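## Task

Take tube A (violet cap), which starts in position C5 of rack RK, and set it upright on the centre of the balance pan. Close the balance door and press the PRINT key. Then seat tube A fully down in bore B3 of dry block DB, and make sure the balance door ends up closed. Every other tube must stay seated in its own bore or well and must never be grasped. Every station must remain upright and level on the bench mat. Only results that hold without the robot's support count. At the end, open the gripper and move the arm away.

## Robot and tools

Robot: one six-joint arm with a two-finger gripper. Its base sits nearest to tube rack RK and may be slightly tilted relative to the table.

Scene frame: the origin is on the table surface directly under the arm base. +z points up, and +y points left when you face along +x.

Stations: rack RK is closest to the base. Behind it, from left to right, are balance BAL, dry block DB, mixer MX, spectrophotometer SP and magnet block MG. None of them is fastened, so any of them can be shoved or tipped. Positions are labelled from each station's front: row A is the nearest row and column 1 is the leftmost. The balance door is the top glass pane of its enclosure. It opens by sliding away from the viewer and closes by sliding back toward the viewer. PRINT is the white key on the sloped front panel. A green lamp lights when PRINT is pressed while the door is closed, even if the pan is empty. Tubes placed in bores must be pushed all the way down.

execute_actions takes "actions", a list holding zero or one item, and an optional boolean "pictures".
- Empty list: nothing new is sent. The current state is returned, with images included.
- Motion: {"rows": [...], "steps": n}. There is one arm, so each row is a single list of 7 numbers in this order: waist, shoulder, elbow, wrist pitch, wrist yaw, wrist roll, gripper opening. The six joint values are absolute target angles in radians, in the same terms as the Joint positions line. They are not offsets. The seventh value is an absolute gripper command from -1 (closed) to +1 (fully open, a pad gap of 0.094 m). You may give 1 to 15 rows. "steps" runs from 8 to 15 and defaults to 15; each step lasts 1/30 s. Each row covers one step, and the final row repeats if there are more steps than rows.
- Wait: {"steps": n} with no rows, n up to 300. It returns after n steps have passed since the previous result.
- Stated joint ranges in radians: waist -2.880 to 2.880, shoulder 0.000 to 3.142, elbow 0.000 to 3.019, wrist pitch -1.693 to 1.571, wrist yaw -1.571 to 1.571, wrist roll -2.094 to 2.094. A call is refused outright if a target lies more than 0.019 beyond a stated end and further out than the joint currently reads. A refused call moves nothing. The real end of each joint may differ from the stated one by up to 0.019. A target past the real end is clipped to it, and the result may then say "joint sent to its limit". That message can refer to an earlier action.

How motion unfolds: joints cannot jump. Each step, a target may lead the measured angle by at most 0.264 (waist), 0.32 (shoulder), 0.276 (elbow), 0.33 (wrist pitch), 0.186 (wrist yaw) or 0.522 (wrist roll). If a step would carry the gripper more than 70 mm from where it is, all targets are pulled back proportionally. The simulation does not pause while you compose a reply. Each result is captured 8 steps before its action finishes, and those last steps run afterward. The arm keeps heading for the last row sent until it has nearly stopped, or until a step is HELD. Very small commanded moves of a few mm may produce no motion.

Result lines: Joint positions and Joint velocities list the six joints (rad, rad/s), then the finger-pad gap (m, m/s). grip_measured is the measured opening on the same -1 to +1 scale you command. It can be off by about 1 mm, by a constant amount within a scene. Joint torques give each drive's total output in joint order; they are noisy, offset and affected by friction. HELD marks steps on which all or part of your row was not sent. "joint command not followed" means the clearance check changed or blocked targets; mounting blocks and posts count as part of the arm. MOTOR HOT appears from 85 °C. At 100 °C an OVER-TEMPERATURE FAULT occurs: the motors and gripper let go and the arm drops until it cools. Holding loads heats the motors, including while you think.

Gripping: to hold something, command an opening below the current grip_measured. About 0.03 below gives a firm hold; a smaller margin gives a softer one. Each pad applies roughly 50 to 62 N at most, and less on parts thinner than about 2 mm. Contact can briefly spike harder.

zoom_image: {"camera": "cam_high" or "cam_wrist", "region": [x0, y0, x1, y1]}. The region is given in pixels of that camera's latest image, with (0, 0) at the top-left, and may be at most 504 by 504. cam_high is a fixed 504x504 pinhole view; its calibration is K=[[262.401,0,250.888],[0,262.401,250.439],[0,0,1]] and its position is pos_world=[0.24692,-0.525268,0.712038]. cam_wrist is a 616x616 fisheye mounted on the hand; its pose is not given. The calibrations may be slightly off.

finished_scene: {"scene": n}, where n is the number of the current scene. This cannot be undone. Answering without any tool call ends the whole run.

Avoid: dropping or knocking anything off the table, tipping or dragging stations, slamming into objects or pushing hard, gripping other tubes, and leaving anything that stays in place only because the robot holds it. Loose items may occasionally get a brief outside nudge.

Each tool is called after ">>>" as name([rows], argument=value, ...), one row to a line, values as JSON.

## Session

>>> execute_actions(actions=[])

Scene clock: 0.00 s of 12600.00 s.
grip_measured=+1.000
Joint positions: [-1.402  1.125  0.602 -1.106  0.048  0.817  0.094]
Joint velocities: [ 0.005  0.015  0.002  0.002 -0.066  0.007  0.   ]
Joint torques (N m, as the arm reports them, + toward a larger angle): no reading
Motor temperatures (°C, as the motors report them): [24 24 24 21 22 23]

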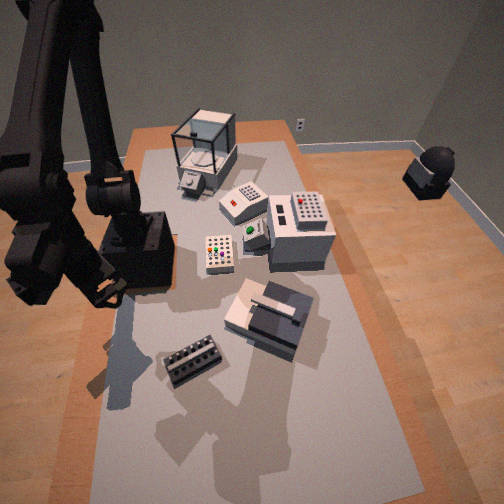

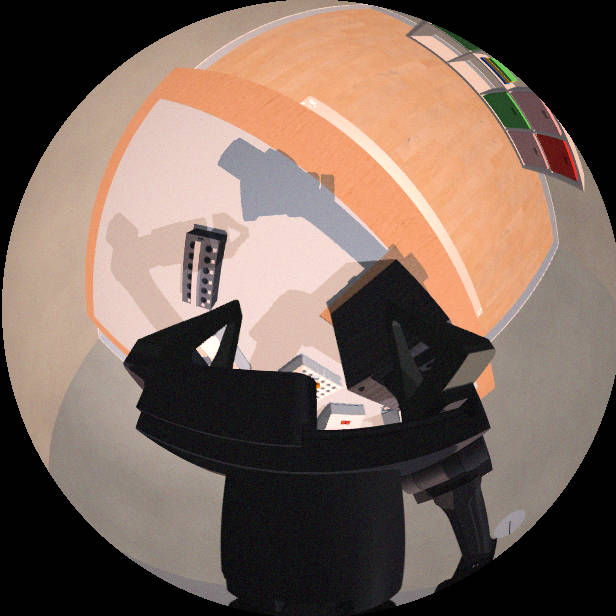

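>>> zoom_image(camera="cam_high", region=[150, 100, 350, 290])

>>> zoom_image(camera="cam_high", region=[190, 175, 290, 280])

>>> zoom_image(camera="cam_high", region=[0, 150, 200, 350])

Region (150, 100, 350, 290) of cam_high's 504x504 image, scaled by 2.520, with more detail than that image has; it fills the top 479 rows of this view, and the rest is white.

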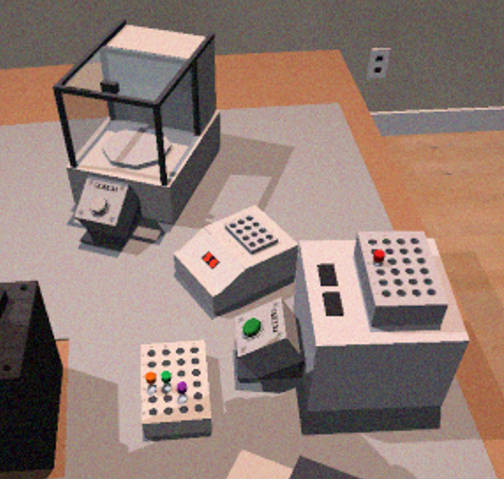

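Region (190, 175, 290, 280) of cam_high's 504x504 image, scaled by 4.800, with more detail than that image has; it fills the left 480 columns of this view, and the rest is white.

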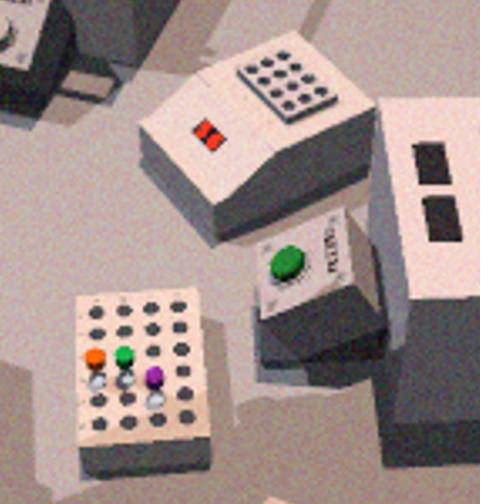

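Region (0, 150, 200, 350) of cam_high's 504x504 image, scaled by 2.520, with more detail than that image has.

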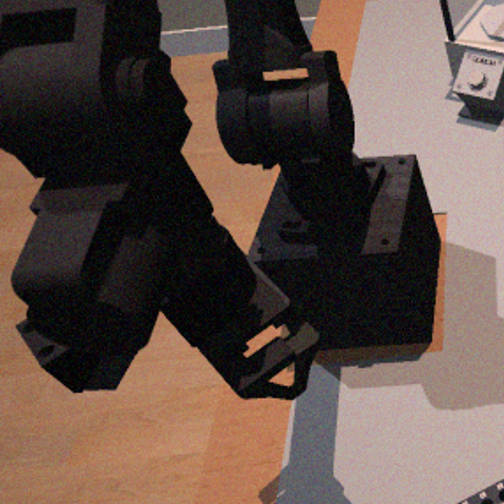

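>>> execute_actions([
  {"rows":[[-0.32,1.4,0.9,-1.07,0,0,0]]},
])

>>> execute_actions([
  {"steps":90},
], pictures=true)

Scene clock: 2.03 s of 12600.00 s.
grip_measured=+0.003
Joint positions: [-1.146  1.347  0.776 -1.091  0.014  0.459  0.047]
Joint velocities: [ 1.519  0.777  0.745  0.178 -0.022 -1.78  -0.001]
Joint torques (N m, as the arm reports them, + toward a larger angle): [ 2.75 -8.51  9.17 -0.1  -0.2  -0.18]
Motor temperatures (°C, as the motors report them): [24 24 24 21 22 23]
Steps of this call (steps 1 to 54: nothing new was sent; steps 55 to 61: the first 7 steps of this action). Readings (joint positions):
55: [-1.393 1.136 0.610 -1.108 0.043 0.780]
56: [-1.366 1.164 0.629 -1.108 0.035 0.732]
58: [-1.288 1.244 0.688 -1.106 0.023 0.633]
61: the state above

Scene clock: 5.03 s of 12600.00 s.
grip_measured=+0.002
Joint positions: [-0.308  1.408  0.859 -1.071 -0.002  0.016  0.047]
Joint velocities: [-0.005 -0.015 -0.007 -0.012  0.037  0.007  0.   ]
Joint torques (N m, as the arm reports them, + toward a larger angle): [-0.94 -8.68 10.09  0.03  0.16 -0.22]
Motor temperatures (°C, as the motors report them): [24 24 25 21 22 23]
Kept back: nothing.
Steps of this call (steps 1 to 8: the last 8 steps of your previous action; steps 9 to 45: the robot went on to your last target; steps 46 to 90: nothing new was sent). Readings (joint positions):
1: [-1.092 1.370 0.799 -1.085 0.012 0.401]
2: [-1.035 1.387 0.818 -1.080 0.011 0.348]
4: [-0.913 1.405 0.842 -1.074 0.008 0.262]
8: [-0.649 1.408 0.856 -1.071 0.004 0.150]
90: the state above
The arm was judged still, so your last target was given up. Only a new action makes it travel on or press farther. Fingers that are still opening or closing keep moving.

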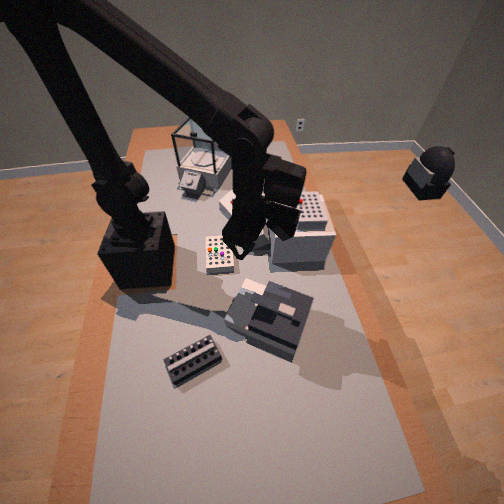

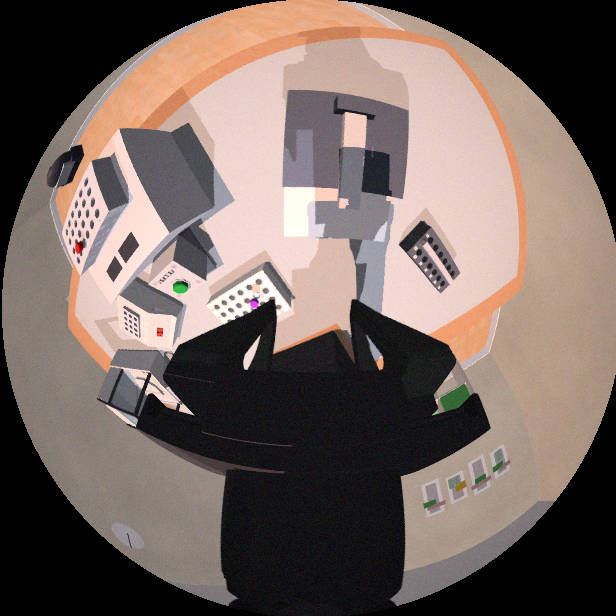

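>>> execute_actions([
  {"rows":[[0.07,1.155,0.45,-0.82,0,0,0]]},
])

>>> execute_actions([
  {"steps":50},
], pictures=true)

Scene clock: 6.77 s of 12600.00 s.
grip_measured=+0.002
Joint positions: [-0.006  1.183  0.516 -0.858 -0.     0.015  0.047]
Joint velocities: [ 1.646 -0.698 -1.399  0.359 -0.183 -0.037 -0.   ]
Joint torques (N m, as the arm reports them, + toward a larger angle): [-1.5  -3.08  7.99  0.41  0.21 -0.18]
Motor temperatures (°C, as the motors report them): [24 24 25 21 22 23]
Steps of this call (steps 1 to 45: nothing new was sent; steps 46 to 52: the first 7 steps of this action). Readings (joint positions):
46: [-0.297 1.395 0.836 -1.036 0.004 0.016]
47: [-0.270 1.361 0.788 -0.972 0.007 0.016]
49: [-0.177 1.279 0.676 -0.909 0.006 0.016]
52: the state above

Scene clock: 8.43 s of 12600.00 s.
grip_measured=+0.002
Joint positions: [ 0.085  1.155  0.415 -0.832 -0.003  0.013  0.047]
Joint velocities: [-0.005 -0.005 -0.012 -0.032 -0.007  0.022  0.   ]
Joint torques (N m, as the arm reports them, + toward a larger angle): [-0.78 -3.71  8.62  0.44  0.2  -0.18]
Motor temperatures (°C, as the motors report them): [24 24 25 21 22 23]
Kept back: nothing.
Steps of this call (steps 1 to 8: the last 8 steps of your previous action; steps 9 to 30: the robot went on to your last target; steps 31 to 50: nothing new was sent). Readings (joint positions):
1: [0.042 1.164 0.474 -0.851 -0.004 0.014]
2: [0.072 1.155 0.443 -0.850 -0.005 0.013]
4: [0.086 1.154 0.416 -0.850 -0.005 0.013]
8: [0.085 1.155 0.415 -0.834 -0.003 0.013]
50: the state above
The arm was judged still, so your last target was given up. Only a new action makes it travel on or press farther. Fingers that are still opening or closing keep moving.

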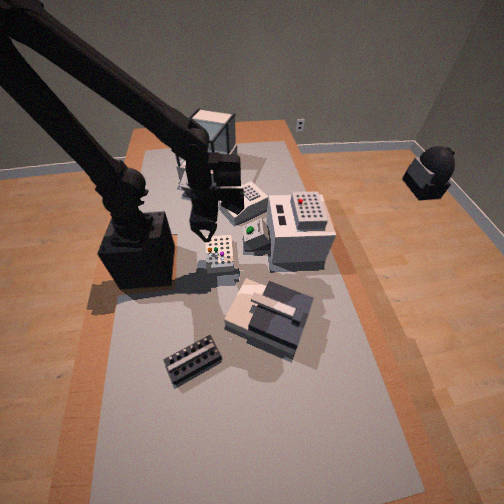

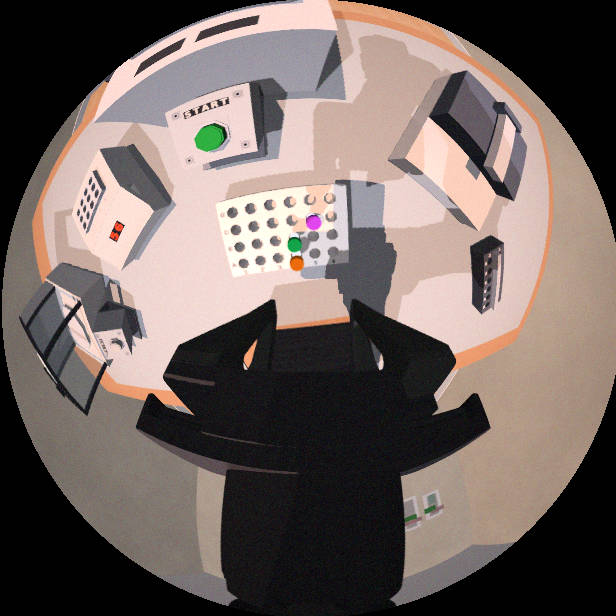

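>>> execute_actions([
  {"rows":[[0.075,1.25,0.46,-0.74,0,0,-0.45],[0.075,1.25,0.46,-0.74,0,0,-0.45],[0.075,1.35,0.47,-0.65,0,0,-0.45],[0.075,1.35,0.47,-0.65,0,0,-0.45],[0.075,1.44,0.485,-0.565,0,0,-0.45]]},
])

>>> execute_actions([
  {"steps":30},
], pictures=true)

>>> zoom_image(camera="cam_high", region=[160, 130, 310, 280])

Scene clock: 9.83 s of 12600.00 s.
grip_measured=-0.447
Joint positions: [ 0.085  1.411  0.45  -0.61  -0.003  0.013  0.026]
Joint velocities: [-0.015  1.255  0.247  0.676 -0.051  0.037 -0.003]
Joint torques (N m, as the arm reports them, + toward a larger angle): [-0.71 -9.7   6.15 -0.18  0.19 -0.18]
Motor temperatures (°C, as the motors report them): [24 24 26 21 22 23]
Steps of this call (steps 1 to 35: nothing new was sent; steps 36 to 42: the first 7 steps of this action). Readings (joint positions):
36: [0.085 1.163 0.415 -0.820 -0.003 0.013]
37: [0.085 1.181 0.416 -0.796 -0.003 0.013]
39: [0.085 1.257 0.424 -0.723 -0.003 0.013]
42: the state above

Scene clock: 10.83 s of 12600.00 s.
grip_measured=-0.447
Joint positions: [ 0.085  1.452  0.46  -0.576 -0.003  0.013  0.026]
Joint velocities: [-0.005  0.005 -0.027  0.007  0.007 -0.051 -0.001]
Joint torques (N m, as the arm reports them, + toward a larger angle): [-0.63 -7.04  6.42  0.4   0.19 -0.18]
Motor temperatures (°C, as the motors report them): [24 24 26 21 22 23]
Kept back: nothing.
Steps of this call (steps 1 to 8: the last 8 steps of your previous action; steps 9 to 30: the robot went on to your last target). Readings (joint positions):
1: [0.085 1.445 0.457 -0.592 -0.003 0.013]
2: [0.085 1.464 0.460 -0.583 -0.003 0.013]
4: [0.085 1.469 0.460 -0.578 -0.003 0.013]
8: [0.085 1.455 0.460 -0.576 -0.003 0.013]
30: the state above
The arm was judged still, so your last target was given up. Only a new action makes it travel on or press farther. Fingers that are still opening or closing keep moving.

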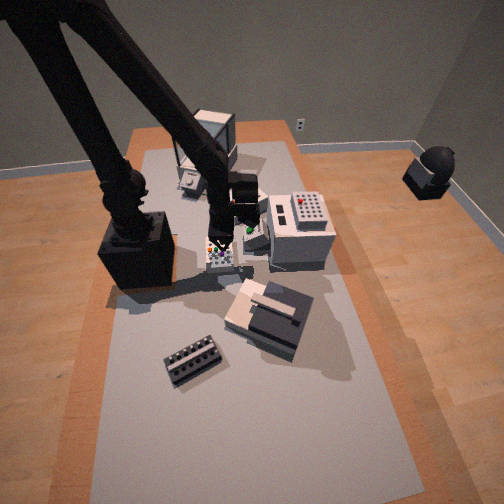

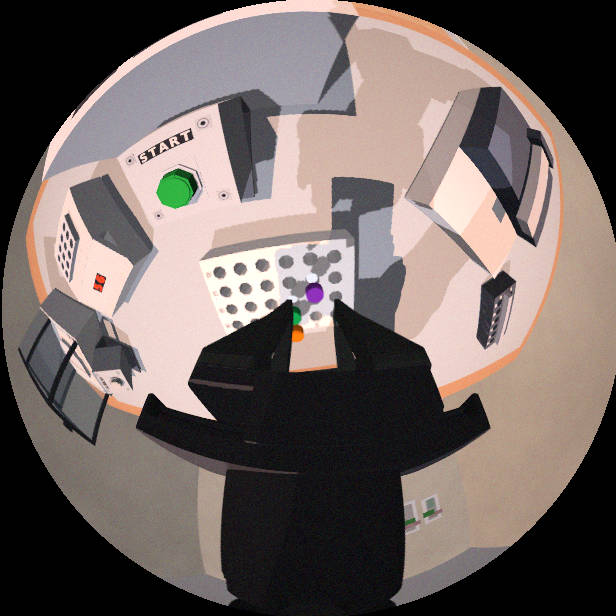

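Region (160, 130, 310, 280) of cam_high's 504x504 image, scaled by 3.360, with more detail than that image has.

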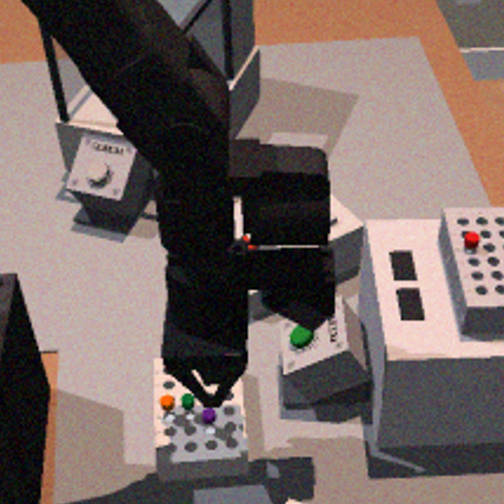

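>>> execute_actions([
  {"rows":[[0.075,1.47,0.48,-0.53,0,0,-0.55],[0.075,1.47,0.48,-0.53,0,0,-0.55],[0.075,1.47,0.48,-0.53,0,0,-0.55],[0.075,1.5,0.47,-0.495,0,0,-0.55]]},
])

>>> execute_actions([
  {"steps":30},
], pictures=true)

>>> zoom_image(camera="cam_high", region=[190, 220, 250, 280])

Scene clock: 11.77 s of 12600.00 s.
grip_measured=-0.548
Joint positions: [ 0.085  1.488  0.46  -0.512 -0.003  0.013  0.021]
Joint velocities: [-0.005  0.19  -0.012  0.09   0.007  0.022 -0.   ]
Joint torques (N m, as the arm reports them, + toward a larger angle): [-0.65 -6.7   5.1   0.36  0.19 -0.19]
Motor temperatures (°C, as the motors report them): [24 24 26 21 22 23]
Steps of this call (steps 1 to 21: nothing new was sent; steps 22 to 28: the first 7 steps of this action). Readings (joint positions):
22: [0.085 1.453 0.460 -0.570 -0.003 0.013]
23: [0.085 1.455 0.460 -0.562 -0.003 0.013]
25: [0.085 1.463 0.460 -0.541 -0.003 0.013]
28: the state above

Scene clock: 12.77 s of 12600.00 s.
grip_measured=-0.548
Joint positions: [ 0.085  1.499  0.46  -0.508 -0.003  0.013  0.021]
Joint velocities: [-0.005 -0.015 -0.027 -0.027 -0.037 -0.066  0.   ]
Joint torques (N m, as the arm reports them, + toward a larger angle): [-0.69 -6.43  5.02  0.49  0.19 -0.19]
Motor temperatures (°C, as the motors report them): [24 24 26 21 22 23]
Kept back: nothing.
Steps of this call (steps 1 to 8: the last 8 steps of your previous action; steps 9 to 30: the robot went on to your last target). Readings (joint positions):
1: [0.085 1.494 0.460 -0.510 -0.003 0.013]
2: [0.085 1.498 0.460 -0.509 -0.003 0.013]
4: [0.085 1.499 0.460 -0.509 -0.003 0.013]
8: [0.085 1.499 0.460 -0.508 -0.003 0.013]
30: the state above
The arm was judged still, so your last target was given up. Only a new action makes it travel on or press farther. Fingers that are still opening or closing keep moving.

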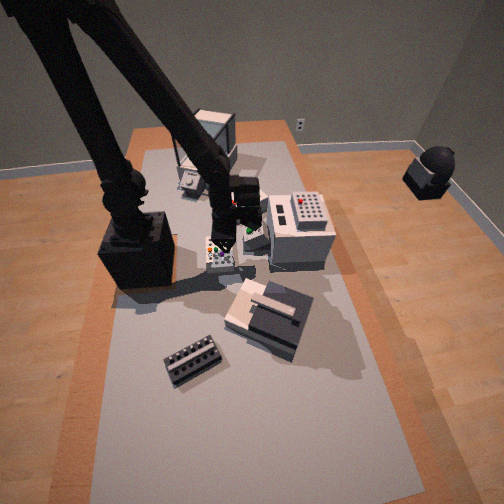

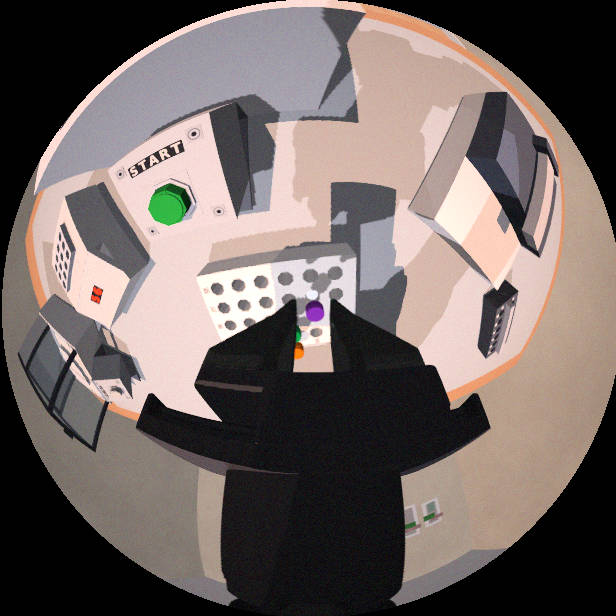

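Region (190, 220, 250, 280) of cam_high's 504x504 image, scaled by 8.400, with more detail than that image has.

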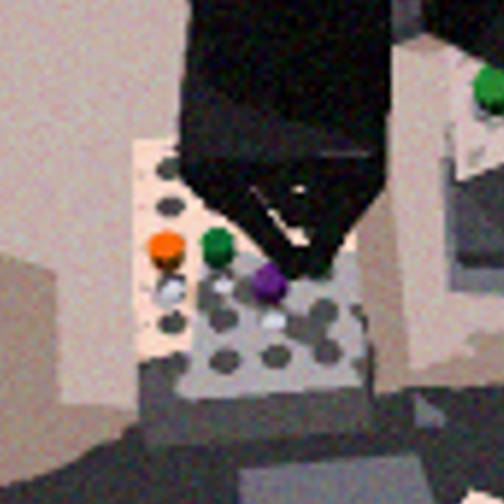

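>>> execute_actions([
  {"rows":[[0.075,1.5,0.452,-0.495,0,0,-0.55]]},
])

>>> execute_actions([
  {"steps":25},
], pictures=true)

>>> zoom_image(camera="cam_high", region=[190, 220, 250, 280])

Scene clock: 13.33 s of 12600.00 s.
grip_measured=-0.548
Joint positions: [ 0.085  1.499  0.45  -0.506 -0.003  0.013  0.021]
Joint velocities: [ 0.005 -0.005 -0.012  0.007 -0.095 -0.051 -0.001]
Joint torques (N m, as the arm reports them, + toward a larger angle): [-0.67 -6.52  4.38  0.43  0.19 -0.18]
Motor temperatures (°C, as the motors report them): [24 24 26 21 22 23]
Steps of this call (steps 1 to 10: nothing new was sent; steps 11 to 17: the first 7 steps of this action). Readings (joint positions):
11: [0.085 1.499 0.459 -0.507 -0.003 0.013]
12: [0.085 1.499 0.458 -0.506 -0.003 0.013]
14: [0.085 1.499 0.454 -0.506 -0.003 0.013]
17: the state above

Scene clock: 14.17 s of 12600.00 s.
grip_measured=-0.548
Joint positions: [ 0.085  1.499  0.45  -0.506 -0.003  0.013  0.021]
Joint velocities: [ 0.005 -0.005  0.007 -0.002 -0.007 -0.022  0.   ]
Joint torques (N m, as the arm reports them, + toward a larger angle): [-0.66 -6.37  4.39  0.4   0.19 -0.18]
Motor temperatures (°C, as the motors report them): [24 24 25 21 22 23]
Kept back: nothing.
Steps of this call (steps 1 to 8: the last 8 steps of your previous action; steps 9 to 15: the robot went on to your last target; steps 16 to 25: nothing new was sent). Readings (joint positions):
1: [0.085 1.499 0.450 -0.506 -0.003 0.013]
2: [0.085 1.499 0.450 -0.506 -0.003 0.013]
4: [0.085 1.499 0.450 -0.506 -0.003 0.013]
8: [0.085 1.499 0.450 -0.506 -0.003 0.013]
25: the state above
The arm was judged still, so your last target was given up. Only a new action makes it travel on or press farther. Fingers that are still opening or closing keep moving.

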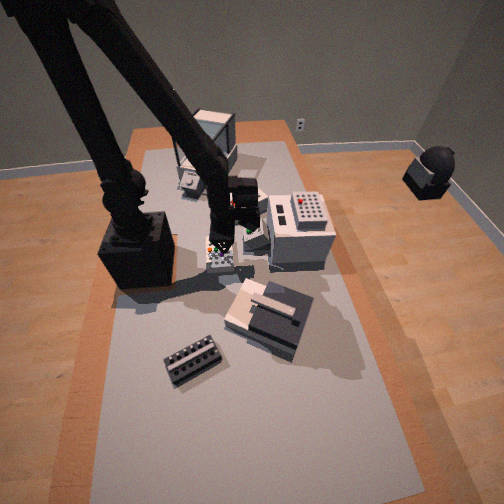

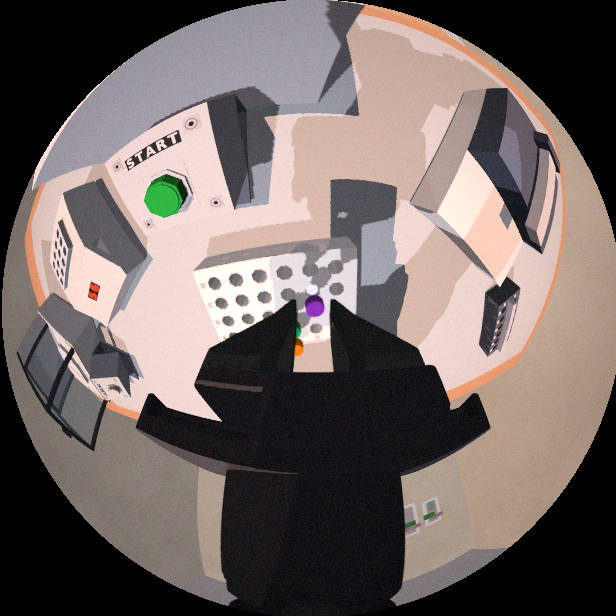

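Region (190, 220, 250, 280) of cam_high's 504x504 image, scaled by 8.400, with more detail than that image has.

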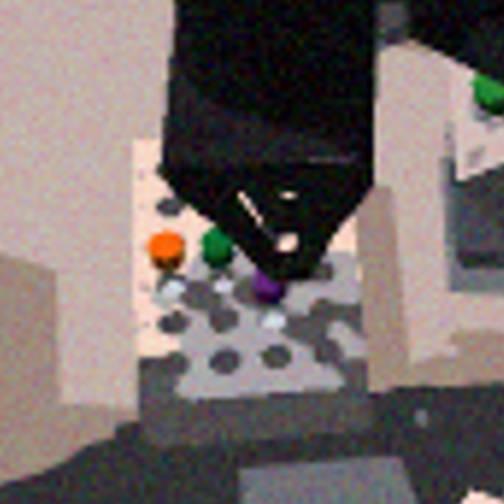

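>>> execute_actions([
  {"rows":[[0.075,1.4,0.5,-0.65,0,0,-1],[0.075,1.4,0.5,-0.65,0,0,-1],[0.075,1.35,0.6,-0.8,0,0,-1],[0.075,1.35,0.6,-0.8,0,0,-1],[0.075,1.35,0.75,-0.95,0,0,-1],[0.075,1.35,0.75,-0.95,0,0,-1],[0.075,1.4,0.93,-1.07,0,0,-1],[0.075,1.4,0.93,-1.07,0,0,-1],[0.075,1.4,0.93,-1.07,0,0,-1],[0.075,1.4,0.93,-1.07,0,0,-1],[1.49,1.4,0.93,-1.07,0,0,-1]]},
])

>>> execute_actions([
  {"steps":60},
], pictures=true)

>>> zoom_image(camera="cam_high", region=[130, 40, 290, 200])

Scene clock: 15.33 s of 12600.00 s.
grip_measured=-0.982
Joint positions: [ 0.085  1.379  0.587 -0.854 -0.003  0.013  0.001]
Joint velocities: [ 0.015 -0.073  1.326 -1.839 -0.007 -0.007 -0.001]
Joint torques (N m, as the arm reports them, + toward a larger angle): [-0.44 -4.61 10.5   0.08  0.15 -0.13]
Motor temperatures (°C, as the motors report them): [24 24 25 21 22 23]
Steps of this call (steps 1 to 28: nothing new was sent; steps 29 to 35: the first 7 steps of this action). Readings (joint positions):
29: [0.085 1.493 0.454 -0.530 -0.003 0.013]
30: [0.085 1.477 0.458 -0.573 -0.003 0.013]
32: [0.085 1.426 0.488 -0.697 -0.003 0.013]
35: the state above

Scene clock: 17.33 s of 12600.00 s.
grip_measured=-0.982
Joint positions: [ 1.501  1.4    0.901 -1.061 -0.002  0.011  0.001]
Joint velocities: [-0.015 -0.005  0.002  0.002  0.022 -0.037 -0.   ]
Joint torques (N m, as the arm reports them, + toward a larger angle): [-0.26 -9.24  8.84 -0.43  0.1  -0.17]
Motor temperatures (°C, as the motors report them): [24 24 26 21 22 23]
Kept back: nothing.
Steps of this call (steps 1 to 8: the last 8 steps of your previous action; steps 9 to 60: the robot went on to your last target). Readings (joint positions):
1: [0.085 1.379 0.635 -0.908 -0.003 0.013]
2: [0.085 1.382 0.682 -0.946 -0.003 0.013]
4: [0.095 1.388 0.771 -0.991 0.003 0.013]
8: [0.263 1.388 0.878 -1.021 0.006 0.013]
60: the state above
The arm was judged still, so your last target was given up. Only a new action makes it travel on or press farther. Fingers that are still opening or closing keep moving.

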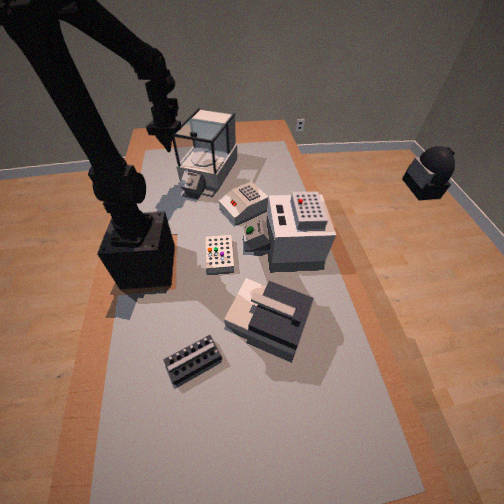

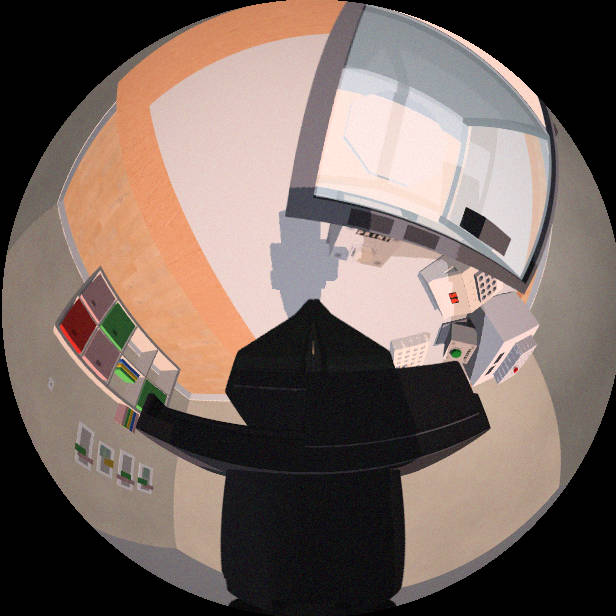

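Region (130, 40, 290, 200) of cam_high's 504x504 image, scaled by 3.150, with more detail than that image has.

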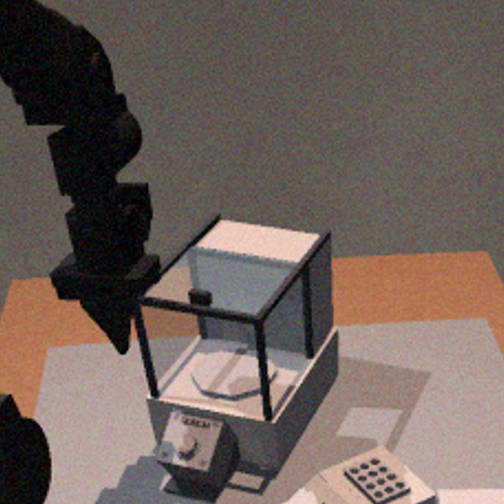

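>>> execute_actions([
  {"rows":[[1.49,1.36,1.0,-1.15,0,0,-1],[1.49,1.36,1.0,-1.15,0,0,-1],[1.49,1.36,1.08,-1.25,0,0,-1],[1.49,1.36,1.08,-1.25,0,0,-1],[1.49,1.38,1.155,-1.3,0,0,-1],[1.49,1.38,1.155,-1.3,0,0,-1],[1.49,1.38,1.155,-1.3,0,0,-1],[1.49,1.38,1.155,-1.3,0,0,-1],[1.4,1.4,1.155,-1.29,0,0,-1],[1.4,1.4,1.155,-1.29,0,0,-1],[1.3,1.415,1.155,-1.285,0,0,-1]]},
])

>>> execute_actions([
  {"steps":30},
], pictures=true)

>>> zoom_image(camera="cam_high", region=[130, 40, 290, 200])

Scene clock: 19.03 s of 12600.00 s.
grip_measured=-0.982
Joint positions: [ 1.501  1.395  1.056 -1.264 -0.002  0.011  0.001]
Joint velocities: [-0.015 -0.005  0.979 -0.452 -0.037 -0.022  0.001]
Joint torques (N m, as the arm reports them, + toward a larger angle): [ -0.35 -10.97  10.11  -0.21   0.11  -0.17]
Motor temperatures (°C, as the motors report them): [24 24 26 21 22 23]
Steps of this call (steps 1 to 44: nothing new was sent; steps 45 to 51: the first 7 steps of this action). Readings (joint positions):
45: [1.501 1.399 0.906 -1.075 -0.002 0.011]
46: [1.501 1.398 0.916 -1.102 -0.002 0.011]
48: [1.501 1.396 0.958 -1.181 -0.002 0.011]
51: the state above

Scene clock: 20.03 s of 12600.00 s.
grip_measured=-0.982
Joint positions: [ 1.286  1.414  1.138 -1.277  0.003  0.011  0.001]
Joint velocities: [ 0.005 -0.015  0.002 -0.002 -0.066  0.037 -0.   ]
Joint torques (N m, as the arm reports them, + toward a larger angle): [  1.29 -10.39   8.76  -0.37  -0.05  -0.16]
Motor temperatures (°C, as the motors report them): [24 24 26 21 22 23]
Kept back: nothing.
Steps of this call (steps 1 to 8: the last 8 steps of your previous action; steps 9 to 30: the robot went on to your last target). Readings (joint positions):
1: [1.501 1.394 1.086 -1.274 -0.002 0.011]
2: [1.495 1.394 1.109 -1.276 -0.004 0.011]
4: [1.459 1.393 1.135 -1.276 -0.006 0.011]
8: [1.314 1.402 1.138 -1.277 0.001 0.011]
30: the state above
The arm was judged still, so your last target was given up. Only a new action makes it travel on or press farther. Fingers that are still opening or closing keep moving.

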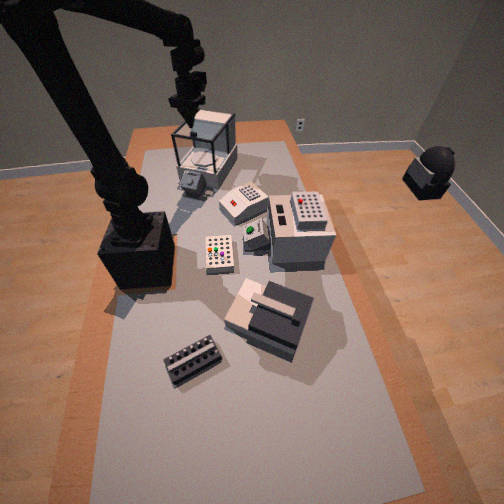

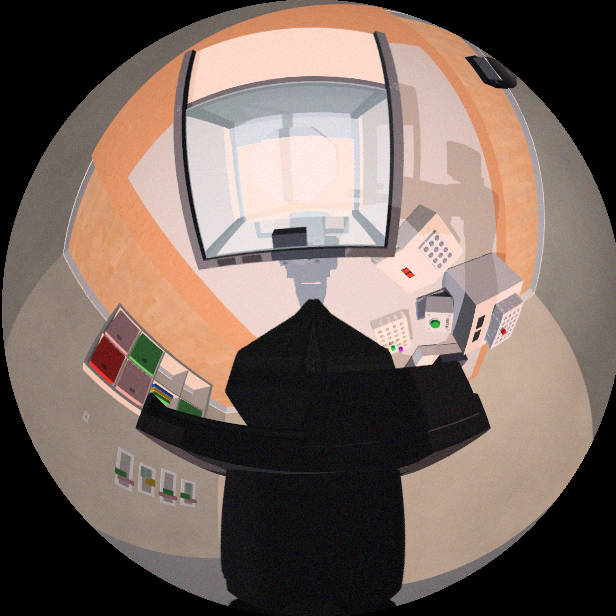

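Region (130, 40, 290, 200) of cam_high's 504x504 image, scaled by 3.150, with more detail than that image has.

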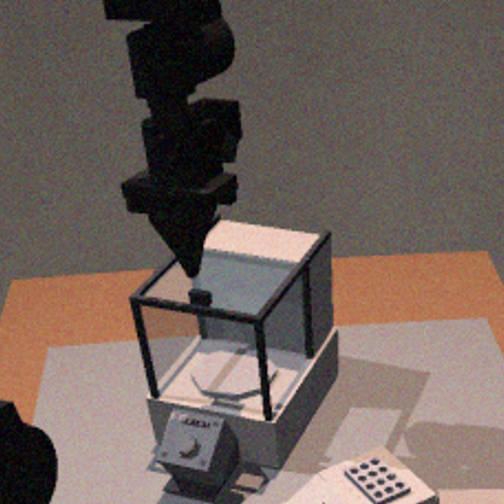

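>>> execute_actions([
  {"rows":[[1.33,1.43,1.1,-1.22,0,0,-1],[1.33,1.43,1.1,-1.22,0,0,-1],[1.33,1.43,1.1,-1.22,0,0,-1],[1.335,1.449,1.065,-1.155,0,0,-1]]},
])

>>> execute_actions([
  {"steps":30},
], pictures=true)

>>> zoom_image(camera="cam_high", region=[160, 90, 250, 180])

Scene clock: 20.80 s of 12600.00 s.
grip_measured=-0.982
Joint positions: [ 1.322  1.436  1.064 -1.178  0.001  0.011  0.001]
Joint velocities: [ 0.103  0.22  -0.252  0.173 -0.022 -0.037 -0.   ]
Joint torques (N m, as the arm reports them, + toward a larger angle): [  0.46 -10.64   8.37   0.33  -0.03  -0.16]
Motor temperatures (°C, as the motors report them): [24 24 26 21 22 23]
Steps of this call (steps 1 to 16: nothing new was sent; steps 17 to 23: the first 7 steps of this action). Readings (joint positions):
17: [1.288 1.415 1.132 -1.268 0.003 0.011]
18: [1.292 1.414 1.124 -1.252 0.003 0.011]
20: [1.305 1.419 1.100 -1.224 0.003 0.011]
23: the state above

Scene clock: 21.80 s of 12600.00 s.
grip_measured=-0.982
Joint positions: [ 1.325  1.458  1.051 -1.166  0.001  0.011  0.001]
Joint velocities: [-0.015  0.005  0.002  0.017  0.007 -0.007 -0.001]
Joint torques (N m, as the arm reports them, + toward a larger angle): [  0.99 -11.37   8.04   0.21  -0.02  -0.16]
Motor temperatures (°C, as the motors report them): [24 24 26 21 22 23]
Kept back: nothing.
Steps of this call (steps 1 to 8: the last 8 steps of your previous action; steps 9 to 30: the robot went on to your last target). Readings (joint positions):
1: [1.325 1.444 1.058 -1.174 0.001 0.011]
2: [1.325 1.450 1.053 -1.172 0.001 0.011]
4: [1.325 1.457 1.051 -1.169 0.001 0.011]
8: [1.325 1.458 1.051 -1.166 0.001 0.011]
30: the state above
The arm was judged still, so your last target was given up. Only a new action makes it travel on or press farther. Fingers that are still opening or closing keep moving.

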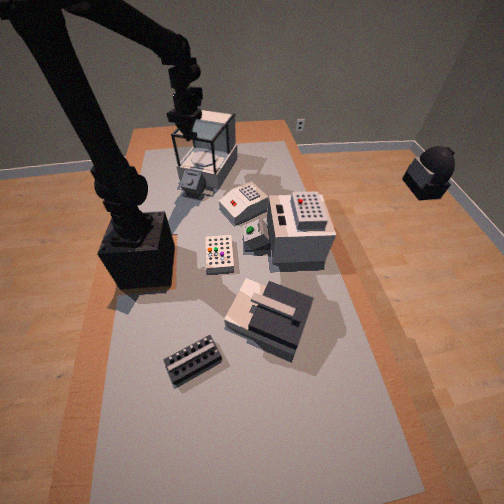

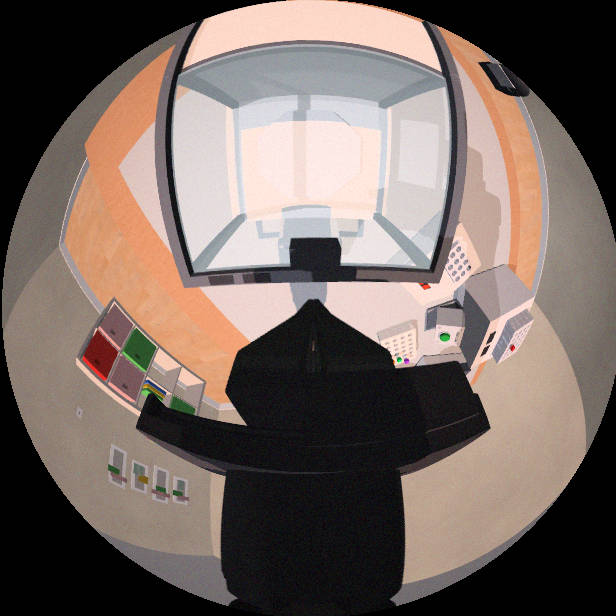

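Region (160, 90, 250, 180) of cam_high's 504x504 image, scaled by 5.600, with more detail than that image has.

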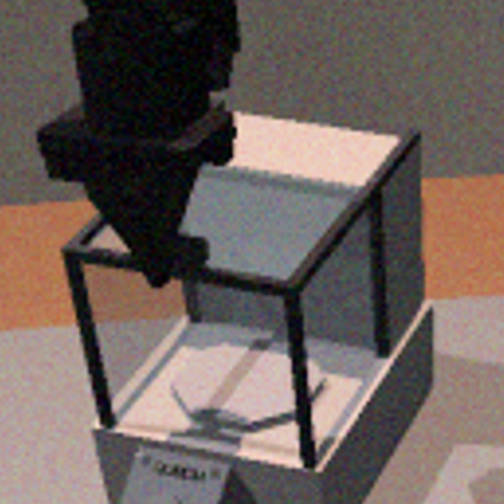

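>>> execute_actions([
  {"rows":[[1.335,1.455,1.1,-1.175,0,0,-1],[1.335,1.455,1.1,-1.175,0,0,-1],[1.335,1.455,1.11,-1.175,0,0,-1],[1.335,1.475,1.12,-1.175,0,0,-1],[1.335,1.475,1.13,-1.175,0,0,-1],[1.335,1.49,1.14,-1.175,0,0,-1],[1.335,1.508,1.142,-1.175,0,0,-1]]},
])

>>> execute_actions([
  {"steps":30},
], pictures=true)

>>> zoom_image(camera="cam_high", region=[160, 90, 250, 180])

Scene clock: 22.73 s of 12600.00 s.
grip_measured=-0.982
Joint positions: [ 1.325  1.472  1.076 -1.169  0.001  0.011  0.001]
Joint velocities: [-0.005  0.22   0.305 -0.017  0.007 -0.081  0.   ]
Joint torques (N m, as the arm reports them, + toward a larger angle): [ 0.99 -9.14 10.72 -0.42 -0.01 -0.16]
Motor temperatures (°C, as the motors report them): [24 24 26 21 22 23]
Steps of this call (steps 1 to 21: nothing new was sent; steps 22 to 28: the first 7 steps of this action). Readings (joint positions):
22: [1.325 1.458 1.051 -1.166 0.001 0.011]
23: [1.325 1.458 1.051 -1.166 0.001 0.011]
25: [1.325 1.459 1.054 -1.167 0.001 0.011]
28: the state above

Scene clock: 23.73 s of 12600.00 s.
grip_measured=-0.982
Joint positions: [ 1.325  1.496  1.102 -1.174  0.001  0.011  0.001]
Joint velocities: [-0.015 -0.005 -0.007 -0.002 -0.051 -0.007  0.   ]
Joint torques (N m, as the arm reports them, + toward a larger angle): [  0.96 -10.25  10.05  -0.15  -0.02  -0.16]
Motor temperatures (°C, as the motors report them): [24 24 26 21 22 23]
Kept back: nothing.
Steps of this call (steps 1 to 8: the last 8 steps of your previous action; steps 9 to 30: the robot went on to your last target). Readings (joint positions):
1: [1.325 1.480 1.086 -1.169 0.001 0.011]
2: [1.325 1.489 1.094 -1.169 0.001 0.011]
4: [1.325 1.496 1.102 -1.174 0.001 0.011]
8: [1.325 1.496 1.102 -1.174 0.001 0.011]
30: the state above
The arm was judged still, so your last target was given up. Only a new action makes it travel on or press farther. Fingers that are still opening or closing keep moving.

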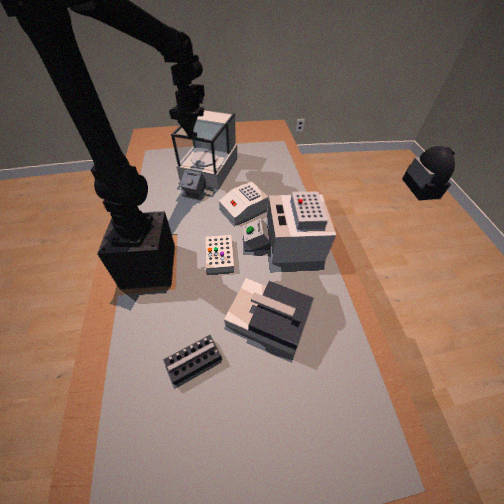

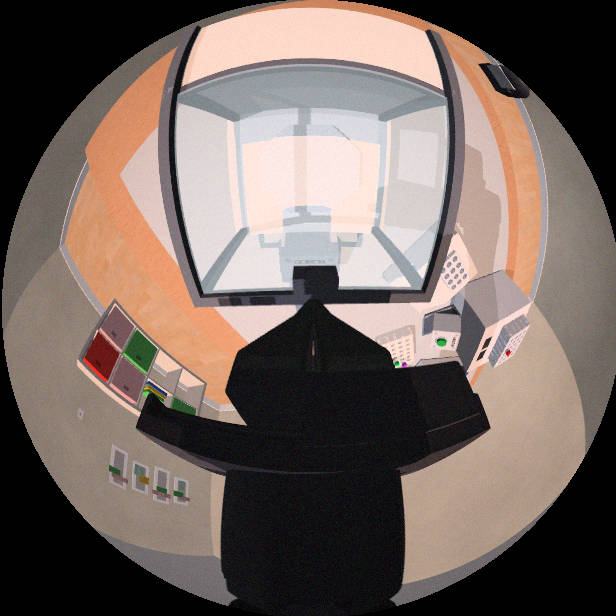

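Region (160, 90, 250, 180) of cam_high's 504x504 image, scaled by 5.600, with more detail than that image has.

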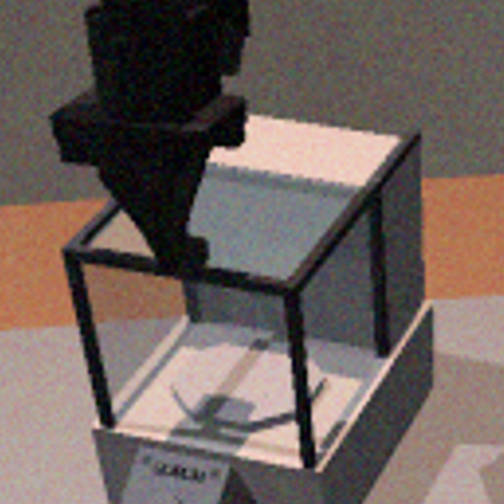

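>>> execute_actions([
  {"rows":[[1.335,1.519,1.153,-1.175,0,0,-1],[1.335,1.53,1.164,-1.175,0,0,-1],[1.335,1.541,1.175,-1.175,0,0,-1],[1.335,1.552,1.186,-1.175,0,0,-1],[1.335,1.563,1.197,-1.175,0,0,-1],[1.335,1.574,1.208,-1.175,0,0,-1],[1.335,1.585,1.219,-1.175,0,0,-1],[1.335,1.596,1.23,-1.175,0,0,-1],[1.335,1.607,1.241,-1.175,0,0,-1],[1.335,1.618,1.252,-1.175,0,0,-1],[1.335,1.629,1.263,-1.175,0,0,-1],[1.335,1.64,1.274,-1.175,0,0,-1],[1.335,1.651,1.285,-1.175,0,0,-1],[1.335,1.662,1.296,-1.175,0,0,-1]]},
])

>>> execute_actions([
  {"steps":30},
], pictures=true)

>>> zoom_image(camera="cam_high", region=[160, 90, 250, 180])

Scene clock: 24.57 s of 12600.00 s.
grip_measured=-0.982
Joint positions: [ 1.325  1.54   1.152 -1.185  0.001  0.011  0.001]
Joint velocities: [ 0.005  0.298  0.354 -0.051 -0.066 -0.051 -0.001]
Joint torques (N m, as the arm reports them, + toward a larger angle): [ 0.95 -9.88 10.5   0.34 -0.02 -0.16]
Motor temperatures (°C, as the motors report them): [24 24 26 21 22 23]
Steps of this call (steps 1 to 18: nothing new was sent; steps 19 to 25: the first 7 steps of this action). Readings (joint positions):
19: [1.325 1.496 1.103 -1.174 0.001 0.011]
20: [1.325 1.498 1.105 -1.175 0.001 0.011]
22: [1.325 1.510 1.118 -1.178 0.001 0.011]
25: the state above

Scene clock: 25.57 s of 12600.00 s.
grip_measured=-0.982
Joint positions: [ 1.325  1.665  1.246 -1.186  0.001  0.011  0.001]
Joint velocities: [-0.005 -0.005 -0.017 -0.007 -0.037 -0.007 -0.001]
Joint torques (N m, as the arm reports them, + toward a larger angle): [  0.87 -13.64  10.69   0.16  -0.02  -0.16]
Motor temperatures (°C, as the motors report them): [24 24 26 21 22 23]
Kept back: nothing.
Steps of this call (steps 1 to 8: the last 8 steps of your previous action; steps 9 to 30: the robot went on to your last target). Readings (joint positions):
1: [1.325 1.551 1.164 -1.185 0.001 0.011]
2: [1.325 1.564 1.176 -1.185 0.001 0.011]
4: [1.325 1.592 1.198 -1.186 0.001 0.011]
8: [1.325 1.643 1.237 -1.186 0.001 0.011]
30: the state above
The arm was judged still, so your last target was given up. Only a new action makes it travel on or press farther. Fingers that are still opening or closing keep moving.

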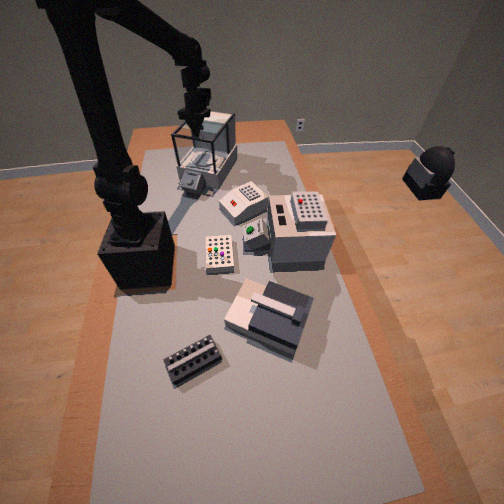

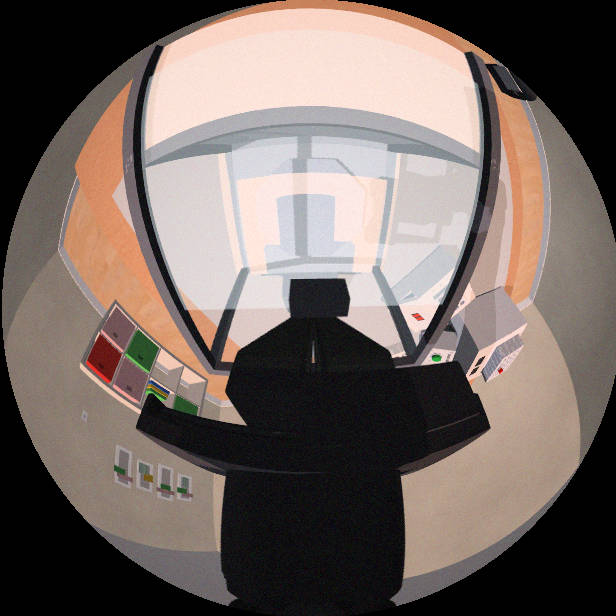

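Region (160, 90, 250, 180) of cam_high's 504x504 image, scaled by 5.600, with more detail than that image has.

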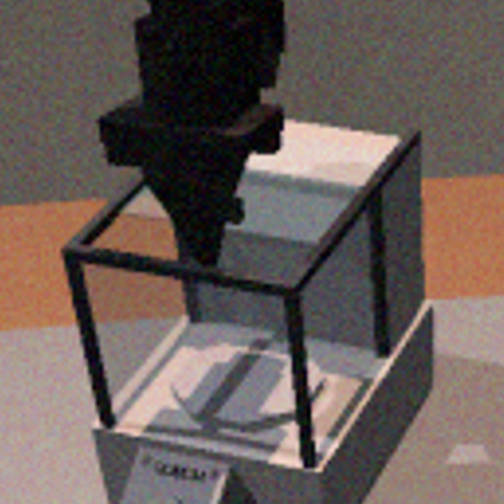

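>>> execute_actions([
  {"rows":[[1.335,1.674,1.315,-1.175,0,0,-1],[1.335,1.686,1.332,-1.175,0,0,-1],[1.335,1.698,1.349,-1.175,0,0,-1],[1.335,1.71,1.366,-1.175,0,0,-1],[1.335,1.722,1.383,-1.175,0,0,-1],[1.335,1.734,1.4,-1.18,0,0,-1],[1.335,1.746,1.417,-1.18,0,0,-1],[1.335,1.758,1.434,-1.18,0,0,-1],[1.335,1.77,1.451,-1.185,0,0,-1],[1.335,1.782,1.468,-1.185,0,0,-1],[1.335,1.794,1.485,-1.19,0,0,-1],[1.335,1.806,1.502,-1.19,0,0,-1],[1.335,1.818,1.519,-1.19,0,0,-1],[1.335,1.83,1.536,-1.19,0,0,-1],[1.335,1.842,1.553,-1.19,0,0,-1]]},
])

>>> execute_actions([
  {"steps":30},
], pictures=true)

>>> zoom_image(camera="cam_high", region=[160, 90, 250, 180])

Scene clock: 26.27 s of 12600.00 s.
grip_measured=-0.982
Joint positions: [ 1.325  1.713  1.327 -1.186  0.001  0.011  0.001]
Joint velocities: [-0.005  0.376  0.593 -0.017  0.037 -0.037 -0.001]
Joint torques (N m, as the arm reports them, + toward a larger angle): [  0.8  -13.8   11.1    0.01  -0.02  -0.16]
Motor temperatures (°C, as the motors report them): [24 24 27 21 22 23]
Steps of this call (steps 1 to 14: nothing new was sent; steps 15 to 21: the first 7 steps of this action). Readings (joint positions):
15: [1.325 1.666 1.247 -1.186 0.001 0.011]
16: [1.325 1.667 1.250 -1.186 0.001 0.011]
18: [1.325 1.679 1.271 -1.186 0.001 0.011]
21: the state above

Scene clock: 27.27 s of 12600.00 s.
grip_measured=-0.983
Joint positions: [ 1.325  1.807  1.465 -1.246  0.001  0.009  0.001]
Joint velocities: [ 0.005 -0.005 -0.022 -0.002  0.066 -0.051 -0.   ]
Joint torques (N m, as the arm reports them, + toward a larger angle): [  0.85 -12.73  13.72   1.74  -0.01  -0.14]
Motor temperatures (°C, as the motors report them): [24 24 27 21 22 23]
Kept back: nothing.
Steps of this call (steps 1 to 8: the last 8 steps of your previous action; steps 9 to 30: the robot went on to your last target). Readings (joint positions):
1: [1.325 1.726 1.348 -1.186 0.001 0.011]
2: [1.325 1.739 1.367 -1.186 0.001 0.011]
4: [1.325 1.765 1.404 -1.186 0.001 0.011]
8: [1.325 1.797 1.451 -1.225 0.001 0.010]
30: the state above
The arm was judged still, so your last target was given up. Only a new action makes it travel on or press farther. Fingers that are still opening or closing keep moving.

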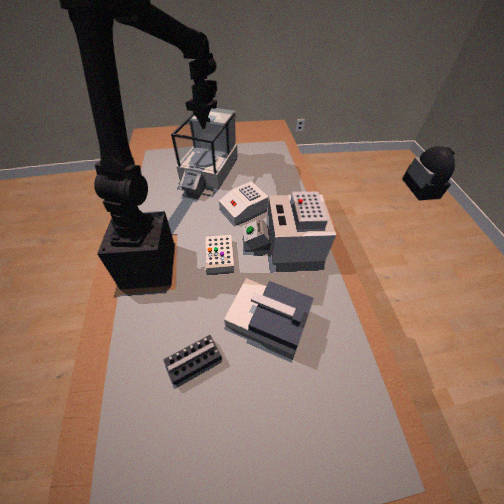

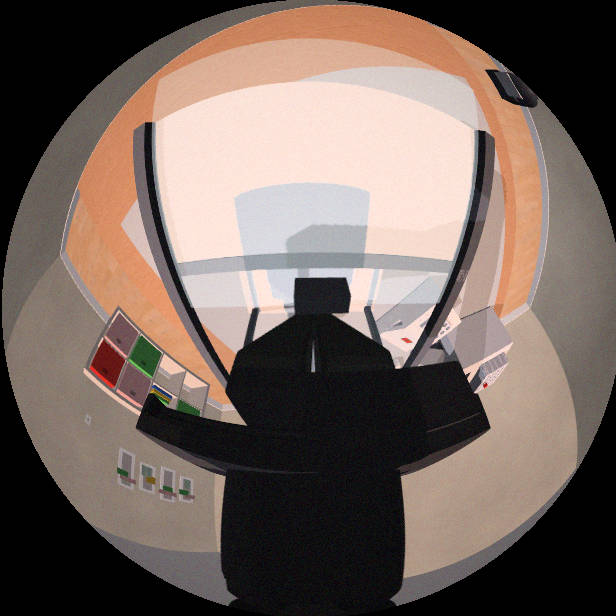

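Region (160, 90, 250, 180) of cam_high's 504x504 image, scaled by 5.600, with more detail than that image has.

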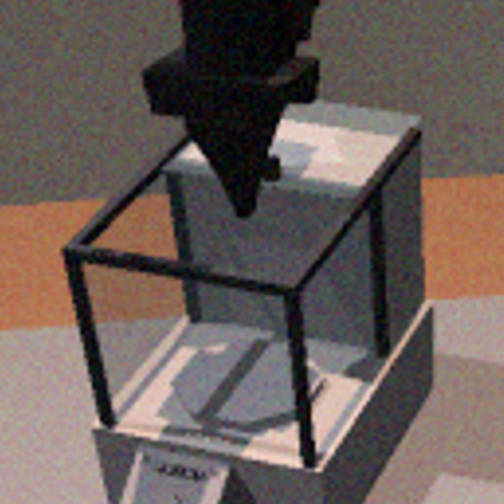

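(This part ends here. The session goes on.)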